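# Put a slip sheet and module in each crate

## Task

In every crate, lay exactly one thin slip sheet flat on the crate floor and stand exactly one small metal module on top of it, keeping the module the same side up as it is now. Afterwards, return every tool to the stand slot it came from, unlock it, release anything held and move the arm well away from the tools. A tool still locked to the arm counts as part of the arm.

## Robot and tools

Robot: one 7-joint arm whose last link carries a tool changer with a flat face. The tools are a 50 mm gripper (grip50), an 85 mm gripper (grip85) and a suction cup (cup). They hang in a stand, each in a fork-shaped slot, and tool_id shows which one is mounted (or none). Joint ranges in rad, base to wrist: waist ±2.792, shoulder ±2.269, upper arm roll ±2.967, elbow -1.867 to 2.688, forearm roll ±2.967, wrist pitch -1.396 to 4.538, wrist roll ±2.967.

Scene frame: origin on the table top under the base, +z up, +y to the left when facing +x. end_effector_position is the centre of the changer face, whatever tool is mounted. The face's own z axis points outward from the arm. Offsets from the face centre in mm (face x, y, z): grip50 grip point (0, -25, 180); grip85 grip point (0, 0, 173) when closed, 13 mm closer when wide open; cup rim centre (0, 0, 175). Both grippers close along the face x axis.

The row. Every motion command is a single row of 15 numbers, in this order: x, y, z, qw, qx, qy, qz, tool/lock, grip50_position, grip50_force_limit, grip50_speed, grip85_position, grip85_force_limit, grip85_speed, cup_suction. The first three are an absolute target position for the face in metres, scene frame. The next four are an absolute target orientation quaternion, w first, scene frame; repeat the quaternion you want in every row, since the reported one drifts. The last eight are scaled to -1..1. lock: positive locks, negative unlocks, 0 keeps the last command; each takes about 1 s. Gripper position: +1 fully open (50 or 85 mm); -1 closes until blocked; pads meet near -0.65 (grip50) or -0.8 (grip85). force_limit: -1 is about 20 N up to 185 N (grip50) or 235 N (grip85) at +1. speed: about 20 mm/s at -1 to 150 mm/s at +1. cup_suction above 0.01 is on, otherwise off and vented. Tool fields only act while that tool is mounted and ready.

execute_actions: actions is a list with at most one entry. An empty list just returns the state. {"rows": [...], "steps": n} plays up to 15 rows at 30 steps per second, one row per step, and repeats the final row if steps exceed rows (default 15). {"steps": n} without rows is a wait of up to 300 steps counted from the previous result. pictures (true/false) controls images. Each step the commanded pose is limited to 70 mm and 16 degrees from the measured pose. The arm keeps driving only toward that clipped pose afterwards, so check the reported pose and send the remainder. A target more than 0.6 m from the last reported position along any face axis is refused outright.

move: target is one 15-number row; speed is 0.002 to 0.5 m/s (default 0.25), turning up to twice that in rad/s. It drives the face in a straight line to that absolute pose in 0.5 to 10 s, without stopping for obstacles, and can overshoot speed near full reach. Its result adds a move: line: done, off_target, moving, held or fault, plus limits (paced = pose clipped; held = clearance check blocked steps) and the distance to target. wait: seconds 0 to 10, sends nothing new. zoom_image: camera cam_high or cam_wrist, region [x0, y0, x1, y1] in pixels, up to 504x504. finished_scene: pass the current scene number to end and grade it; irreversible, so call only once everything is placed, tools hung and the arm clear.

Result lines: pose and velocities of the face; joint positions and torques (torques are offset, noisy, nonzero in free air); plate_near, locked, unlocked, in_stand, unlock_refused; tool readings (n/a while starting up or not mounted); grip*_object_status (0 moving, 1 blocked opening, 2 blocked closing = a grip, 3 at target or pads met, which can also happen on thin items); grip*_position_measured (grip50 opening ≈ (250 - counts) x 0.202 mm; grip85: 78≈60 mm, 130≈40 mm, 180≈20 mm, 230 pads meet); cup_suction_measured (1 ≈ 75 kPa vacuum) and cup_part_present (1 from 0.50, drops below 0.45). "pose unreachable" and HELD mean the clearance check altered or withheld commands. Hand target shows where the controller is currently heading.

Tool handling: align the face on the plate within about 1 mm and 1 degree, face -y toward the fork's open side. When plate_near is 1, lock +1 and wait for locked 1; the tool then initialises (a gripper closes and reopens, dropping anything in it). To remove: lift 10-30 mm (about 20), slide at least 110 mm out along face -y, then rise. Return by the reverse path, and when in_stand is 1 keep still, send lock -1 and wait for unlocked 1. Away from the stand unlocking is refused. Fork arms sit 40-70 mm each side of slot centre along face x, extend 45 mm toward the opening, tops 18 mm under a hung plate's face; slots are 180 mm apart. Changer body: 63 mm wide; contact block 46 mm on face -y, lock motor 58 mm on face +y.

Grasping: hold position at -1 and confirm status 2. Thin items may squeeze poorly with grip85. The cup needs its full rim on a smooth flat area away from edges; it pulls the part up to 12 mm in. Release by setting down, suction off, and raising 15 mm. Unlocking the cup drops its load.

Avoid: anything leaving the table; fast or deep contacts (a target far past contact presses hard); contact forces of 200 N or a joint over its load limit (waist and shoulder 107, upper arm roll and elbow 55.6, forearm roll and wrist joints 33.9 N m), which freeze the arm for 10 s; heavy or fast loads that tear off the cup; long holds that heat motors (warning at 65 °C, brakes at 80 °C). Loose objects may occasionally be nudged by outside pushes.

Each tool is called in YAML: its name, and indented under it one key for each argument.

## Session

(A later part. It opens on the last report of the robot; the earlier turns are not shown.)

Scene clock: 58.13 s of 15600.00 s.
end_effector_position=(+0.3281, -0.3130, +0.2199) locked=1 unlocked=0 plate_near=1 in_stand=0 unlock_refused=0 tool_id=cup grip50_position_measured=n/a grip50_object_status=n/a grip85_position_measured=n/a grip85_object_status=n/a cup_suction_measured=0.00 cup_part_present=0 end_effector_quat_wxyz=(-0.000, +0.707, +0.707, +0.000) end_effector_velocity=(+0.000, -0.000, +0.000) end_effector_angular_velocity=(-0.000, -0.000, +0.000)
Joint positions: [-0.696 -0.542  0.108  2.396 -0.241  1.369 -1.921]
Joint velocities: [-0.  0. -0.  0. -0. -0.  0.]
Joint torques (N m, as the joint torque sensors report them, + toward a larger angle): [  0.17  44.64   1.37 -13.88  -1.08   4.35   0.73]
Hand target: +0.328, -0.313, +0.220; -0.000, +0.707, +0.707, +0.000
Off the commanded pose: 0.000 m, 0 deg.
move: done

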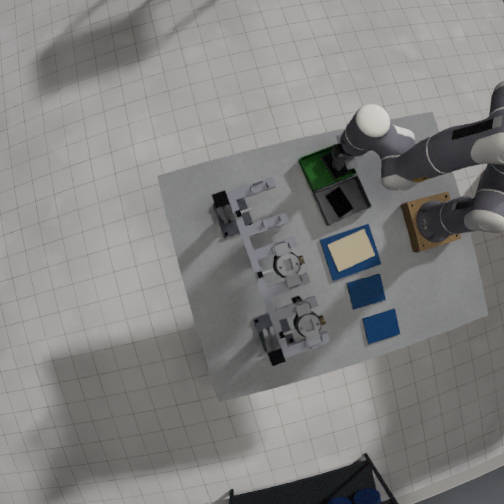

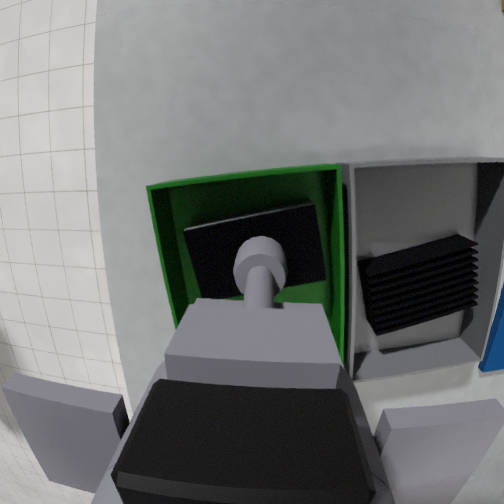

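move:
  target: [0.324,-0.317,0.216,0,0.7071,0.7071,0,1,1,0,0,1,0,0,1]
  speed: 0.015

move:
  target: [0.324,-0.317,0.205,0,0.7071,0.7071,0,1,1,0,0,1,0,0,1]
  speed: 0.01

move:
  target: [0.324,-0.317,0.27,0,0.7071,0.7071,0,1,1,0,0,1,0,0,1]
  speed: 0.06

move:
  target: [0.505,-0.30,0.27,0,0.7071,0.7071,0,1,1,0,0,1,0,0,1]
  speed: 0.12

move:
  target: [0.505,-0.30,0.204,0,0.7071,0.7071,0,1,1,0,0,1,0,0,1]
  speed: 0.04

move:
  target: [0.505,-0.30,0.196,0,0.7071,0.7071,0,1,1,0,0,1,0,0,1]
  speed: 0.006

Scene clock: 65.73 s of 15600.00 s.
end_effector_position=(+0.3241, -0.3170, +0.2160) locked=1 unlocked=0 plate_near=1 in_stand=0 unlock_refused=0 tool_id=cup grip50_position_measured=n/a grip50_object_status=n/a grip85_position_measured=n/a grip85_object_status=n/a cup_suction_measured=0.00 cup_part_present=0 end_effector_quat_wxyz=(-0.000, +0.707, +0.707, -0.000) end_effector_velocity=(-0.000, -0.000, +0.000) end_effector_angular_velocity=(-0.000, +0.000, +0.001)
Joint positions: [-0.703 -0.553  0.101  2.397 -0.245  1.381 -1.93 ]
Joint velocities: [-0.     0.    -0.    -0.    -0.    -0.    -0.001]
Joint torques (N m, as the joint torque sensors report them, + toward a larger angle): [ -1.55  44.01   1.99 -12.94  -1.35   4.37  -0.55]
Hand target: +0.324, -0.317, +0.216; -0.000, +0.707, +0.707, -0.000
Off the commanded pose: 0.000 m, 0 deg.
move: done

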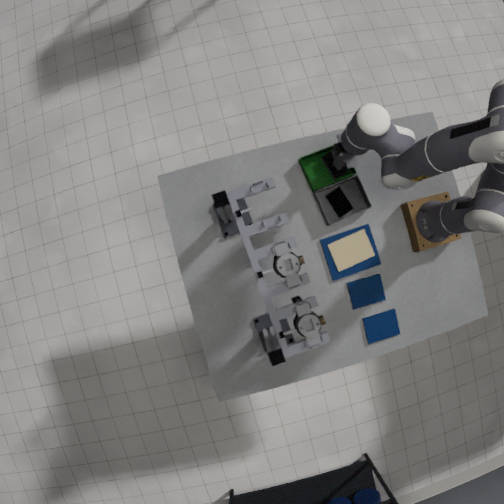

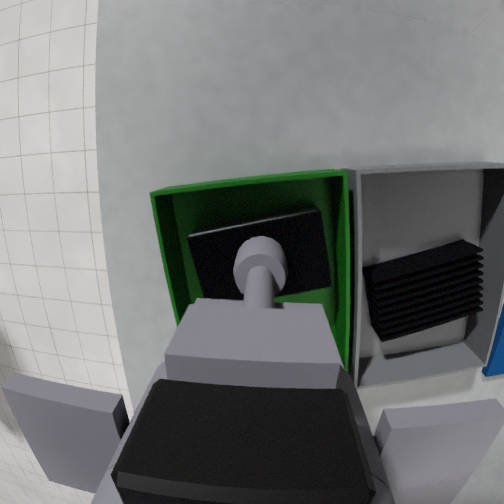

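Scene clock: 67.07 s of 15600.00 s.
end_effector_position=(+0.3239, -0.3169, +0.2048) locked=1 unlocked=0 plate_near=1 in_stand=0 unlock_refused=0 tool_id=cup grip50_position_measured=n/a grip50_object_status=n/a grip85_position_measured=n/a grip85_object_status=n/a cup_suction_measured=0.94 cup_part_present=1 end_effector_quat_wxyz=(-0.000, +0.707, +0.707, -0.000) end_effector_velocity=(-0.000, +0.000, -0.000) end_effector_angular_velocity=(+0.000, +0.000, +0.001)
Joint positions: [-0.688 -0.587  0.083  2.395 -0.248  1.414 -1.927]
Joint velocities: [ 0. -0. -0.  0. -0. -0. -0.]
Joint torques (N m, as the joint torque sensors report them, + toward a larger angle): [  0.2   45.63   1.62 -13.5   -0.67   4.6    0.9 ]
Hand target: +0.324, -0.317, +0.205; -0.000, +0.707, +0.707, +0.000
Off the commanded pose: 0.000 m, 0 deg.
move: done

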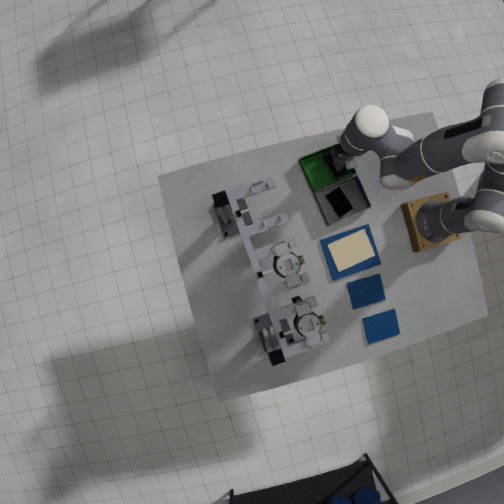

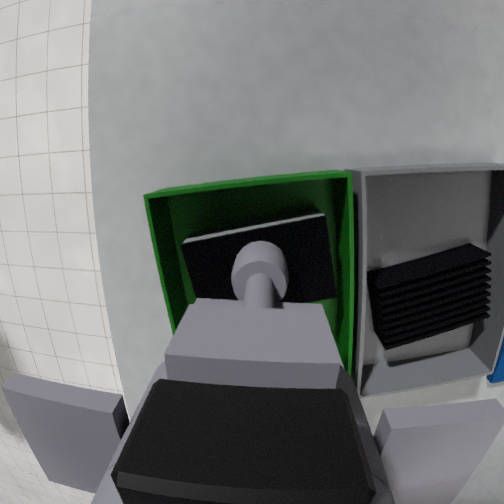

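Scene clock: 68.43 s of 15600.00 s.
end_effector_position=(+0.3238, -0.3169, +0.2702) locked=1 unlocked=0 plate_near=1 in_stand=0 unlock_refused=0 tool_id=cup grip50_position_measured=n/a grip50_object_status=n/a grip85_position_measured=n/a grip85_object_status=n/a cup_suction_measured=0.94 cup_part_present=1 end_effector_quat_wxyz=(+0.000, +0.707, +0.707, -0.000) end_effector_velocity=(-0.000, -0.000, -0.000) end_effector_angular_velocity=(+0.000, +0.000, -0.000)
Joint positions: [-0.766 -0.397  0.187  2.384 -0.185  1.208 -1.974]
Joint velocities: [-0.    -0.001 -0.    -0.    -0.     0.     0.   ]
Joint torques (N m, as the joint torque sensors report them, + toward a larger angle): [ -2.08  41.49   2.26 -17.81  -1.97   4.37  -0.16]
Hand target: +0.324, -0.317, +0.270; +0.000, +0.707, +0.707, -0.000
Off the commanded pose: 0.000 m, 0 deg.
move: done

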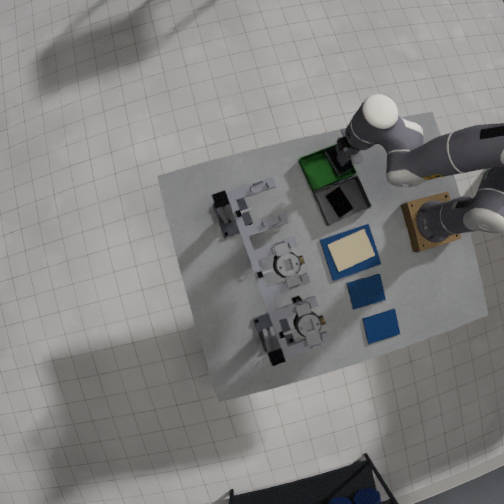

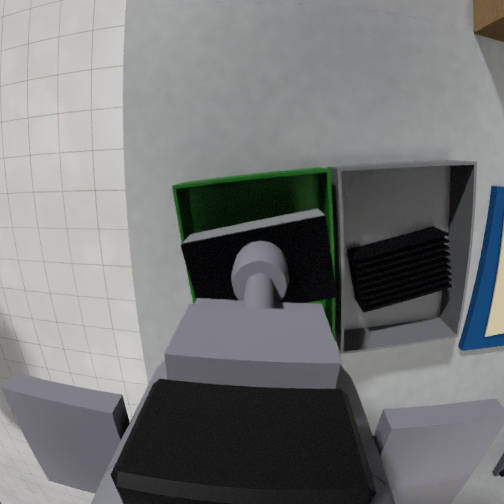

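Scene clock: 70.23 s of 15600.00 s.
end_effector_position=(+0.5051, -0.2992, +0.2704) locked=1 unlocked=0 plate_near=1 in_stand=0 unlock_refused=0 tool_id=cup grip50_position_measured=n/a grip50_object_status=n/a grip85_position_measured=n/a grip85_object_status=n/a cup_suction_measured=0.94 cup_part_present=1 end_effector_quat_wxyz=(-0.000, +0.707, +0.707, +0.000) end_effector_velocity=(+0.000, -0.000, +0.001) end_effector_angular_velocity=(-0.001, -0.001, +0.002)
Joint positions: [-0.572 -0.598  0.21   1.981 -0.208  0.999 -1.777]
Joint velocities: [ 0.     0.001 -0.    -0.    -0.001  0.    -0.001]
Joint torques (N m, as the joint torque sensors report them, + toward a larger angle): [ -2.48  57.09   4.06 -23.87  -2.74   4.32   0.62]
Hand target: +0.505, -0.299, +0.271; +0.000, +0.707, +0.707, +0.000
Off the commanded pose: 0.001 m, 0 deg.
move: done

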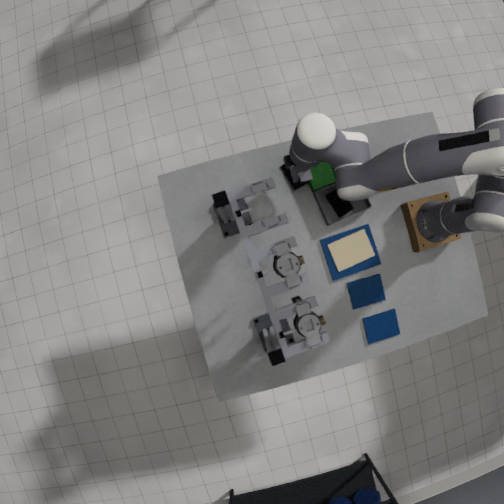

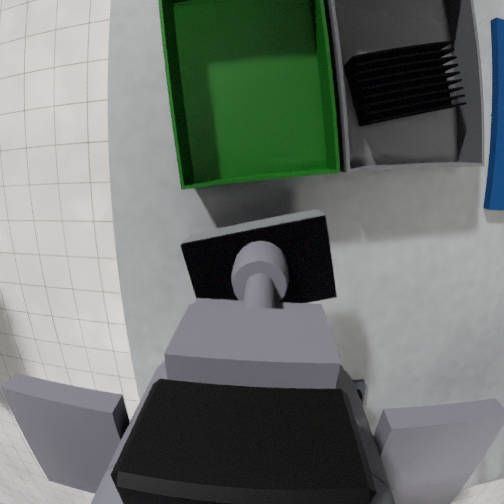

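Scene clock: 72.13 s of 15600.00 s.
end_effector_position=(+0.5050, -0.3001, +0.2037) locked=1 unlocked=0 plate_near=1 in_stand=0 unlock_refused=0 tool_id=cup grip50_position_measured=n/a grip50_object_status=n/a grip85_position_measured=n/a grip85_object_status=n/a cup_suction_measured=0.94 cup_part_present=1 end_effector_quat_wxyz=(-0.000, +0.707, +0.707, -0.000) end_effector_velocity=(+0.000, -0.000, +0.000) end_effector_angular_velocity=(-0.001, -0.000, +0.000)
Joint positions: [-0.537 -0.738  0.157  1.982 -0.242  1.142 -1.754]
Joint velocities: [ 0.     0.001  0.    -0.    -0.001 -0.     0.   ]
Joint torques (N m, as the joint torque sensors report them, + toward a larger angle): [  0.41  59.45   3.57 -21.35  -2.36   4.59   0.48]
Hand target: +0.505, -0.300, +0.204; -0.000, +0.707, +0.707, +0.000
Off the commanded pose: 0.000 m, 0 deg.
move: done

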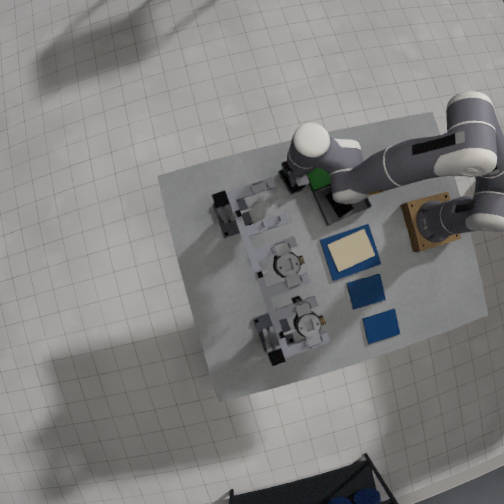

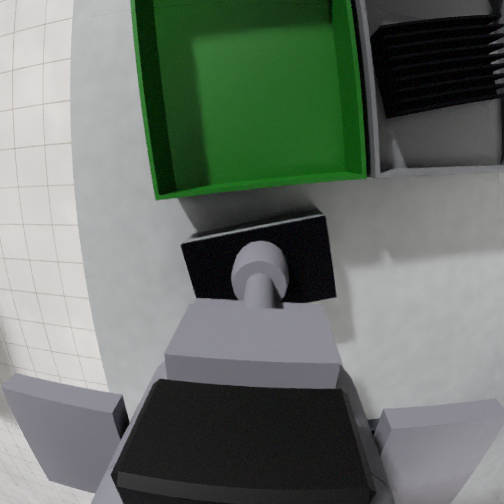

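Scene clock: 73.63 s of 15600.00 s.
end_effector_position=(+0.5050, -0.3000, +0.1963) locked=1 unlocked=0 plate_near=1 in_stand=0 unlock_refused=0 tool_id=cup grip50_position_measured=n/a grip50_object_status=n/a grip85_position_measured=n/a grip85_object_status=n/a cup_suction_measured=0.94 cup_part_present=1 end_effector_quat_wxyz=(+0.000, +0.707, +0.707, +0.000) end_effector_velocity=(-0.000, -0.000, -0.000) end_effector_angular_velocity=(+0.000, -0.000, -0.001)
Joint positions: [-0.531 -0.754  0.149  1.981 -0.243  1.158 -1.753]
Joint velocities: [ 0.    -0.    -0.    -0.     0.001  0.    -0.   ]
Joint torques (N m, as the joint torque sensors report them, + toward a larger angle): [ -0.05  53.81   3.66 -20.37  -2.39   4.65   0.75]
Hand target: +0.505, -0.300, +0.196; -0.000, +0.707, +0.707, +0.000
Off the commanded pose: 0.000 m, 0 deg.
move: done

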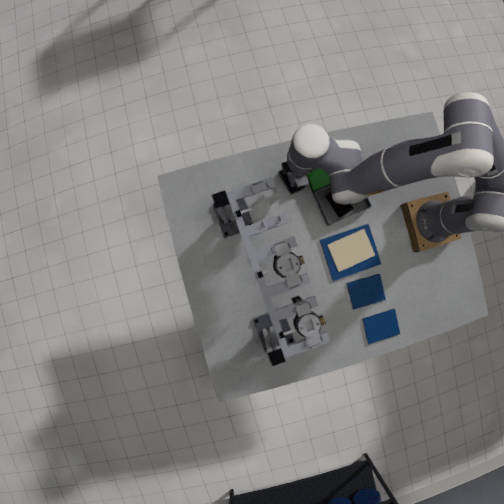

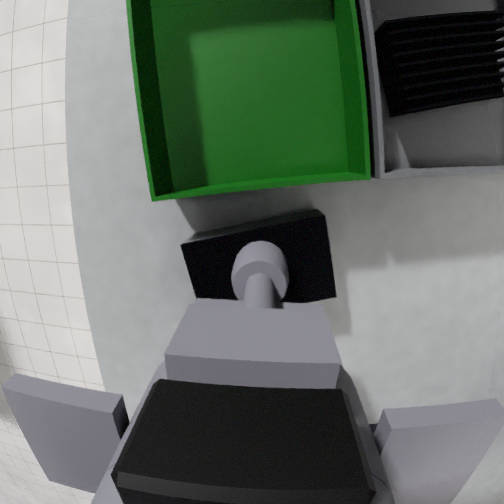

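Sheet pick at (.356,.020); green place (.357,-.3157); grey (.3375,-.1744).

move:
  target: [0.505,-0.30,0.198,0,0.7071,0.7071,0,1,1,0,0,1,0,0,0]
  speed: 0.003

move:
  target: [0.505,-0.30,0.26,0,0.7071,0.7071,0,1,1,0,0,1,0,0,0]
  speed: 0.06

move:
  target: [0.37,0.02,0.26,0,0.7071,0.7071,0,1,1,0,0,1,0,0,0]

move:
  target: [0.356,0.02,0.202,0,0.7071,0.7071,0,1,1,0,0,1,0,0,1]
  speed: 0.06

move:
  target: [0.356,0.02,0.188,0,0.7071,0.7071,0,1,1,0,0,1,0,0,1]
  speed: 0.01

move:
  target: [0.37,0.02,0.26,0,0.7071,0.7071,0,1,1,0,0,1,0,0,1]
  speed: 0.06

move:
  target: [0.357,-0.3157,0.26,0,0.7071,0.7071,0,1,1,0,0,1,0,0,1]
  speed: 0.15

move:
  target: [0.357,-0.3157,0.214,0,0.7071,0.7071,0,1,1,0,0,1,0,0,1]
  speed: 0.04

Scene clock: 83.57 s of 15600.00 s.
end_effector_position=(+0.5056, -0.3002, +0.1988) locked=1 unlocked=0 plate_near=1 in_stand=0 unlock_refused=0 tool_id=cup grip50_position_measured=n/a grip50_object_status=n/a grip85_position_measured=n/a grip85_object_status=n/a cup_suction_measured=0.00 cup_part_present=0 end_effector_quat_wxyz=(+0.001, +0.707, +0.707, +0.000) end_effector_velocity=(-0.000, +0.000, -0.000) end_effector_angular_velocity=(+0.000, +0.000, -0.001)
Joint positions: [-0.531 -0.749  0.151  1.981 -0.243  1.155 -1.753]
Joint velocities: [ 0.    -0.     0.     0.     0.001 -0.     0.001]
Joint torques (N m, as the joint torque sensors report them, + toward a larger angle): [ -2.24  52.49   5.2  -16.58  -1.89   3.56   0.35]
Hand target: +0.505, -0.300, +0.198; +0.000, +0.707, +0.707, -0.000
Off the commanded pose: 0.001 m, 0 deg.
move: done

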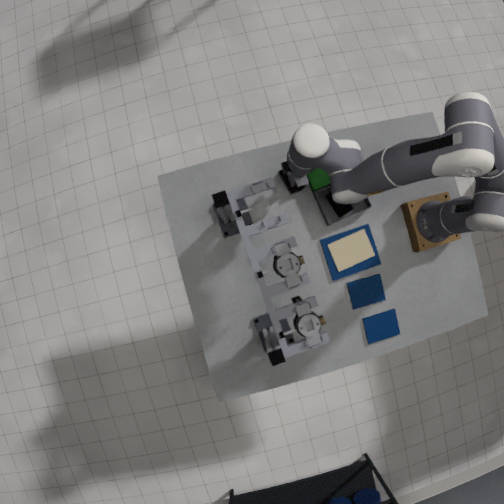

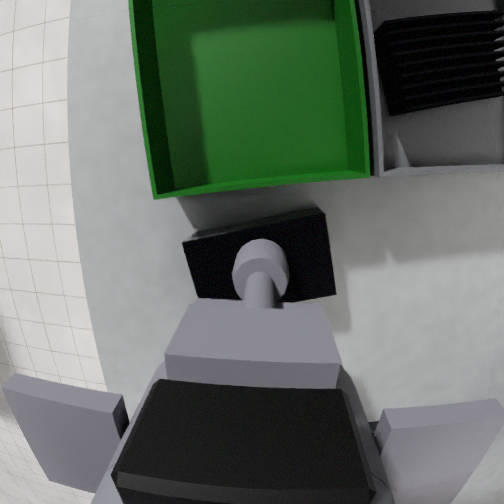

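Scene clock: 84.87 s of 15600.00 s.
end_effector_position=(+0.5049, -0.2999, +0.2602) locked=1 unlocked=0 plate_near=1 in_stand=0 unlock_refused=0 tool_id=cup grip50_position_measured=n/a grip50_object_status=n/a grip85_position_measured=n/a grip85_object_status=n/a cup_suction_measured=0.00 cup_part_present=0 end_effector_quat_wxyz=(+0.000, +0.707, +0.707, -0.000) end_effector_velocity=(+0.000, -0.000, -0.000) end_effector_angular_velocity=(+0.000, +0.000, +0.001)
Joint positions: [-0.565 -0.618  0.199  1.983 -0.212  1.022 -1.775]
Joint velocities: [-0.    -0.     0.    -0.    -0.     0.    -0.001]
Joint torques (N m, as the joint torque sensors report them, + toward a larger angle): [ -3.31  56.22   4.86 -22.12  -2.74   4.26  -0.15]
Hand target: +0.505, -0.300, +0.260; +0.000, +0.707, +0.707, -0.000
Off the commanded pose: 0.000 m, 0 deg.
move: done

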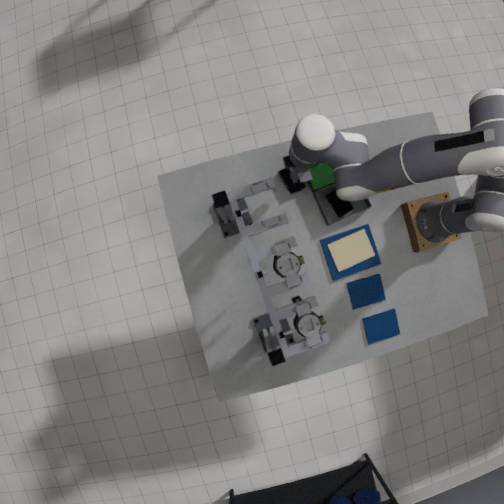

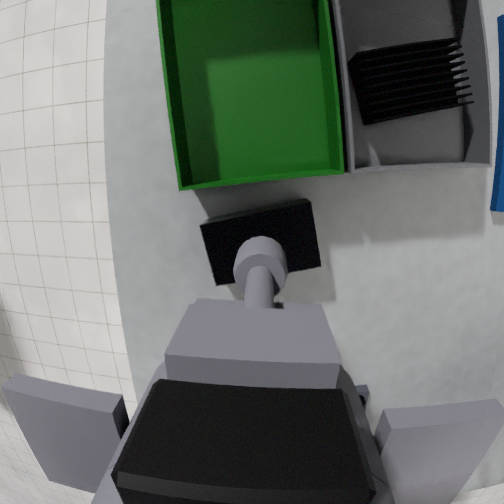

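Scene clock: 86.63 s of 15600.00 s.
end_effector_position=(+0.3697, +0.0207, +0.2591) locked=1 unlocked=0 plate_near=1 in_stand=0 unlock_refused=0 tool_id=cup grip50_position_measured=n/a grip50_object_status=n/a grip85_position_measured=n/a grip85_object_status=n/a cup_suction_measured=0.00 cup_part_present=0 end_effector_quat_wxyz=(-0.001, +0.707, +0.707, +0.001) end_effector_velocity=(-0.000, -0.000, -0.000) end_effector_angular_velocity=(-0.000, +0.000, -0.001)
Joint positions: [ 0.019 -0.325  0.209  2.638 -0.371  1.388 -0.972]
Joint velocities: [ 0.     0.    -0.     0.     0.001 -0.     0.001]
Joint torques (N m, as the joint torque sensors report them, + toward a larger angle): [ -0.55  31.99   1.64 -12.51  -1.15   4.49   0.49]
Hand target: +0.370, +0.021, +0.259; -0.001, +0.707, +0.707, +0.001
Off the commanded pose: 0.001 m, 0 deg.
move: done

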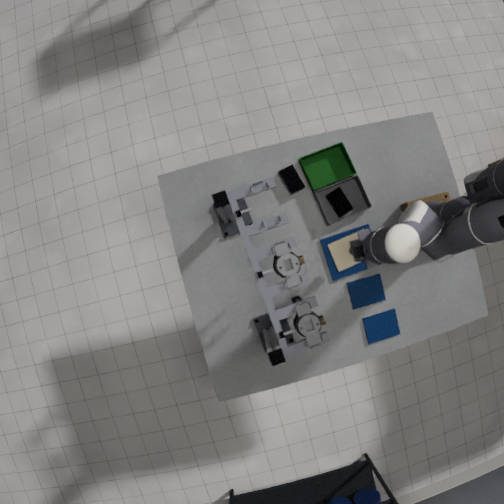

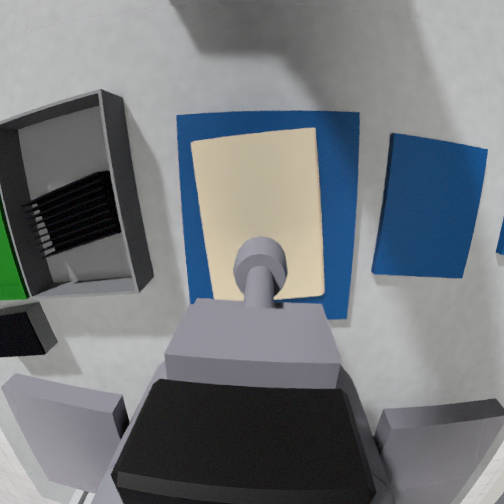

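Scene clock: 87.90 s of 15600.00 s.
end_effector_position=(+0.3562, +0.0204, +0.2016) locked=1 unlocked=0 plate_near=1 in_stand=0 unlock_refused=0 tool_id=cup grip50_position_measured=n/a grip50_object_status=n/a grip85_position_measured=n/a grip85_object_status=n/a cup_suction_measured=0.00 cup_part_present=0 end_effector_quat_wxyz=(-0.001, +0.707, +0.707, +0.000) end_effector_velocity=(+0.000, -0.000, +0.001) end_effector_angular_velocity=(+0.000, -0.001, -0.001)
Joint positions: [ 0.323 -0.547 -0.055  2.686 -0.261  1.676 -1.017]
Joint velocities: [-0.     0.002  0.     0.     0.001  0.     0.   ]
Joint torques (N m, as the joint torque sensors report them, + toward a larger angle): [ 0.58 35.81 -0.38 -4.37  0.77  4.35 -0.59]
Hand target: +0.356, +0.020, +0.202; -0.001, +0.707, +0.707, +0.000
Off the commanded pose: 0.001 m, 0 deg.
joint sent to its limit — the command would take joint 4 (elbow) past its upper limit, so that joint was sent only as far as its limit.
move: done

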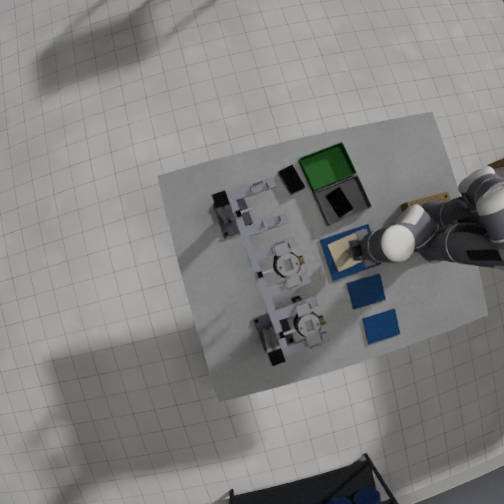

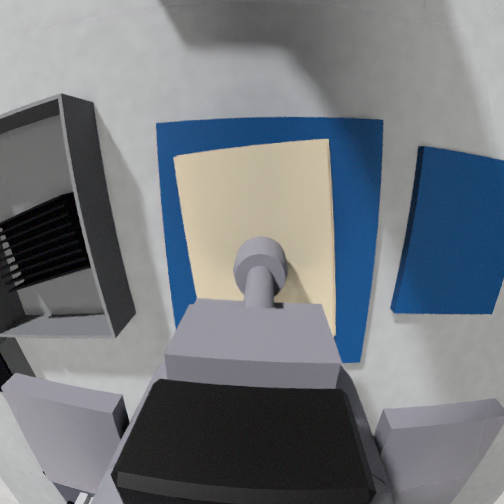

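Scene clock: 89.50 s of 15600.00 s.
end_effector_position=(+0.3559, +0.0200, +0.1879) locked=1 unlocked=0 plate_near=1 in_stand=0 unlock_refused=0 tool_id=cup grip50_position_measured=n/a grip50_object_status=n/a grip85_position_measured=n/a grip85_object_status=n/a cup_suction_measured=0.84 cup_part_present=1 end_effector_quat_wxyz=(-0.000, +0.707, +0.707, -0.000) end_effector_velocity=(-0.000, +0.000, -0.000) end_effector_angular_velocity=(+0.000, +0.000, +0.001)
Joint positions: [ 0.344 -0.609 -0.076  2.678 -0.257  1.732 -1.017]
Joint velocities: [ 0.     0.    -0.     0.    -0.001  0.     0.001]
Joint torques (N m, as the joint torque sensors report them, + toward a larger angle): [-0.18 35.82 -0.89 -3.55  0.45  4.36 -0.03]
Hand target: +0.356, +0.020, +0.188; -0.000, +0.707, +0.707, +0.000
Off the commanded pose: 0.000 m, 0 deg.
move: done

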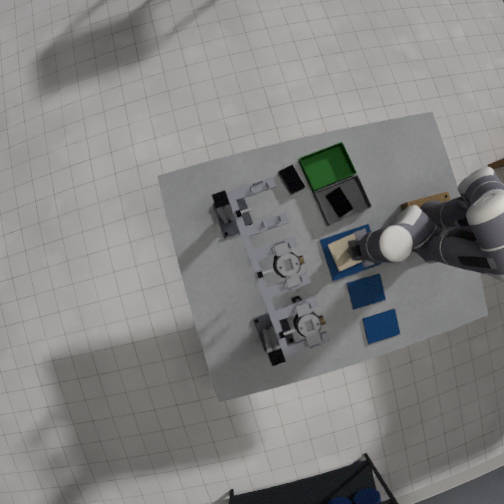

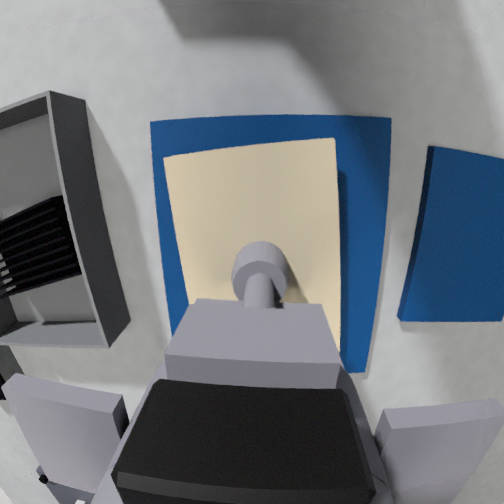

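Scene clock: 91.00 s of 15600.00 s.
end_effector_position=(+0.3699, +0.0198, +0.2604) locked=1 unlocked=0 plate_near=1 in_stand=0 unlock_refused=0 tool_id=cup grip50_position_measured=n/a grip50_object_status=n/a grip85_position_measured=n/a grip85_object_status=n/a cup_suction_measured=0.84 cup_part_present=1 end_effector_quat_wxyz=(+0.000, +0.707, +0.707, -0.000) end_effector_velocity=(+0.000, +0.000, -0.000) end_effector_angular_velocity=(-0.000, +0.000, +0.000)
Joint positions: [ 0.152 -0.309  0.127  2.637 -0.225  1.38  -1.059]
Joint velocities: [-0.    -0.001 -0.    -0.    -0.     0.    -0.   ]
Joint torques (N m, as the joint torque sensors report them, + toward a larger angle): [ -1.77  31.83   2.12 -13.03  -0.94   4.11  -0.45]
Hand target: +0.370, +0.020, +0.260; +0.000, +0.707, +0.707, -0.000
Off the commanded pose: 0.000 m, 0 deg.
move: done

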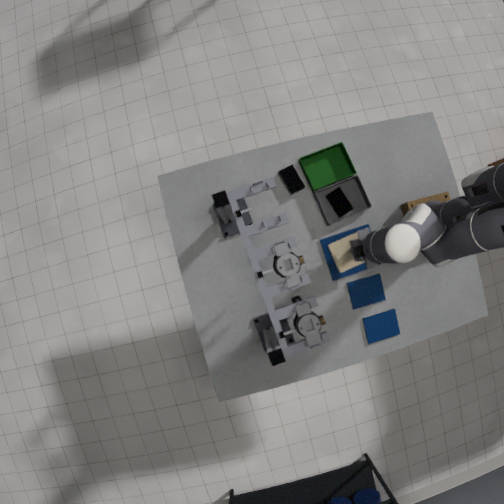

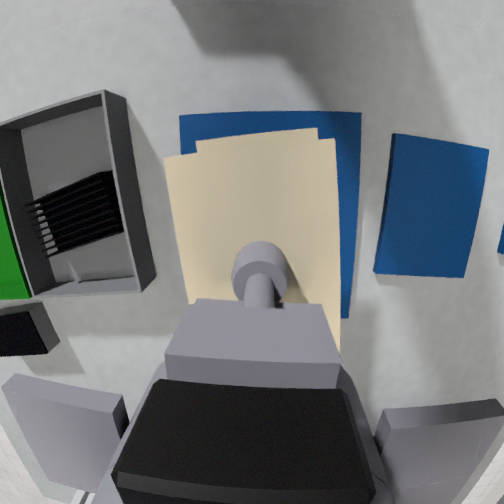

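Scene clock: 93.53 s of 15600.00 s.
end_effector_position=(+0.3575, -0.3171, +0.2605) locked=1 unlocked=0 plate_near=1 in_stand=0 unlock_refused=0 tool_id=cup grip50_position_measured=n/a grip50_object_status=n/a grip85_position_measured=n/a grip85_object_status=n/a cup_suction_measured=0.84 cup_part_present=1 end_effector_quat_wxyz=(+0.001, +0.707, +0.707, -0.002) end_effector_velocity=(+0.000, +0.000, +0.000) end_effector_angular_velocity=(-0.000, -0.000, +0.001)
Joint positions: [-0.612 -0.448  0.089  2.316 -0.099  1.2   -1.993]
Joint velocities: [ 0.001  0.    -0.    -0.     0.     0.    -0.001]
Joint torques (N m, as the joint torque sensors report them, + toward a larger angle): [  0.14  45.75   1.36 -17.34  -1.66   3.93   0.85]
Hand target: +0.357, -0.317, +0.260; +0.001, +0.707, +0.707, -0.002
Off the commanded pose: 0.002 m, 0 deg.
move: done

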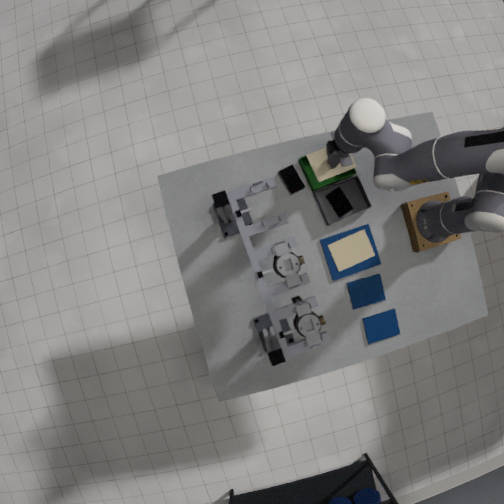

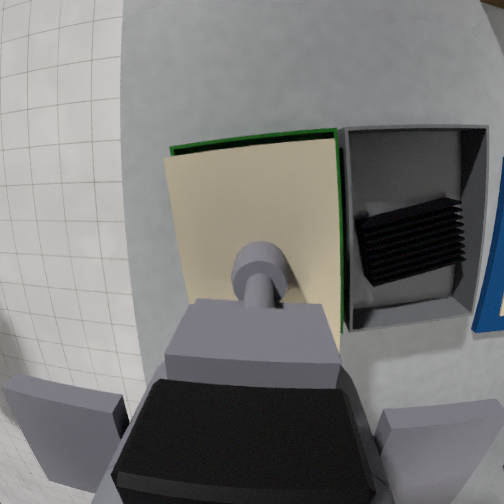

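Scene clock: 94.93 s of 15600.00 s.
end_effector_position=(+0.3570, -0.3157, +0.2138) locked=1 unlocked=0 plate_near=1 in_stand=0 unlock_refused=0 tool_id=cup grip50_position_measured=n/a grip50_object_status=n/a grip85_position_measured=n/a grip85_object_status=n/a cup_suction_measured=0.84 cup_part_present=1 end_effector_quat_wxyz=(-0.000, +0.707, +0.707, +0.000) end_effector_velocity=(+0.000, -0.000, +0.000) end_effector_angular_velocity=(-0.000, -0.000, +0.000)
Joint positions: [-0.588 -0.579  0.06   2.316 -0.111  1.331 -1.983]
Joint velocities: [ 0.     0.001 -0.     0.    -0.    -0.     0.   ]
Joint torques (N m, as the joint torque sensors report them, + toward a larger angle): [  0.27  46.28   0.05 -15.41  -1.3    4.11   0.88]
Hand target: +0.357, -0.316, +0.214; -0.000, +0.707, +0.707, +0.000
Off the commanded pose: 0.000 m, 0 deg.
move: done

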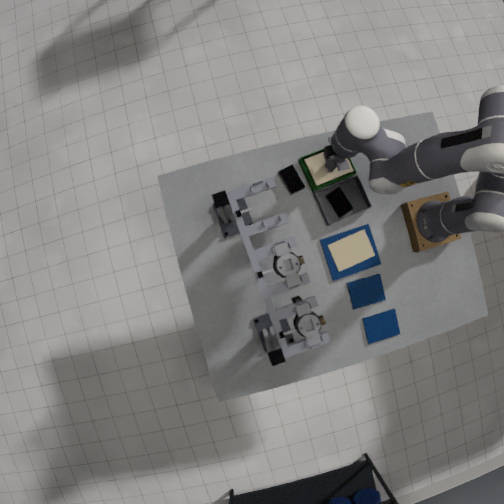

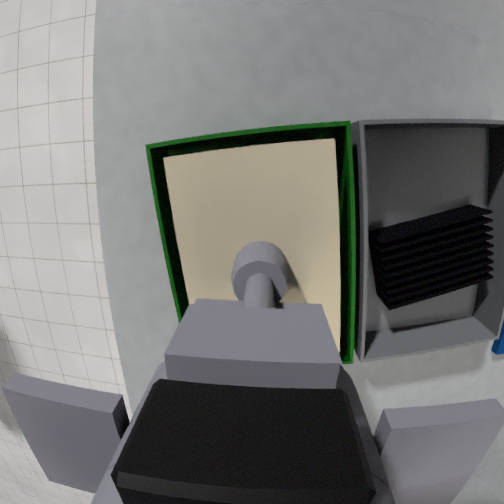

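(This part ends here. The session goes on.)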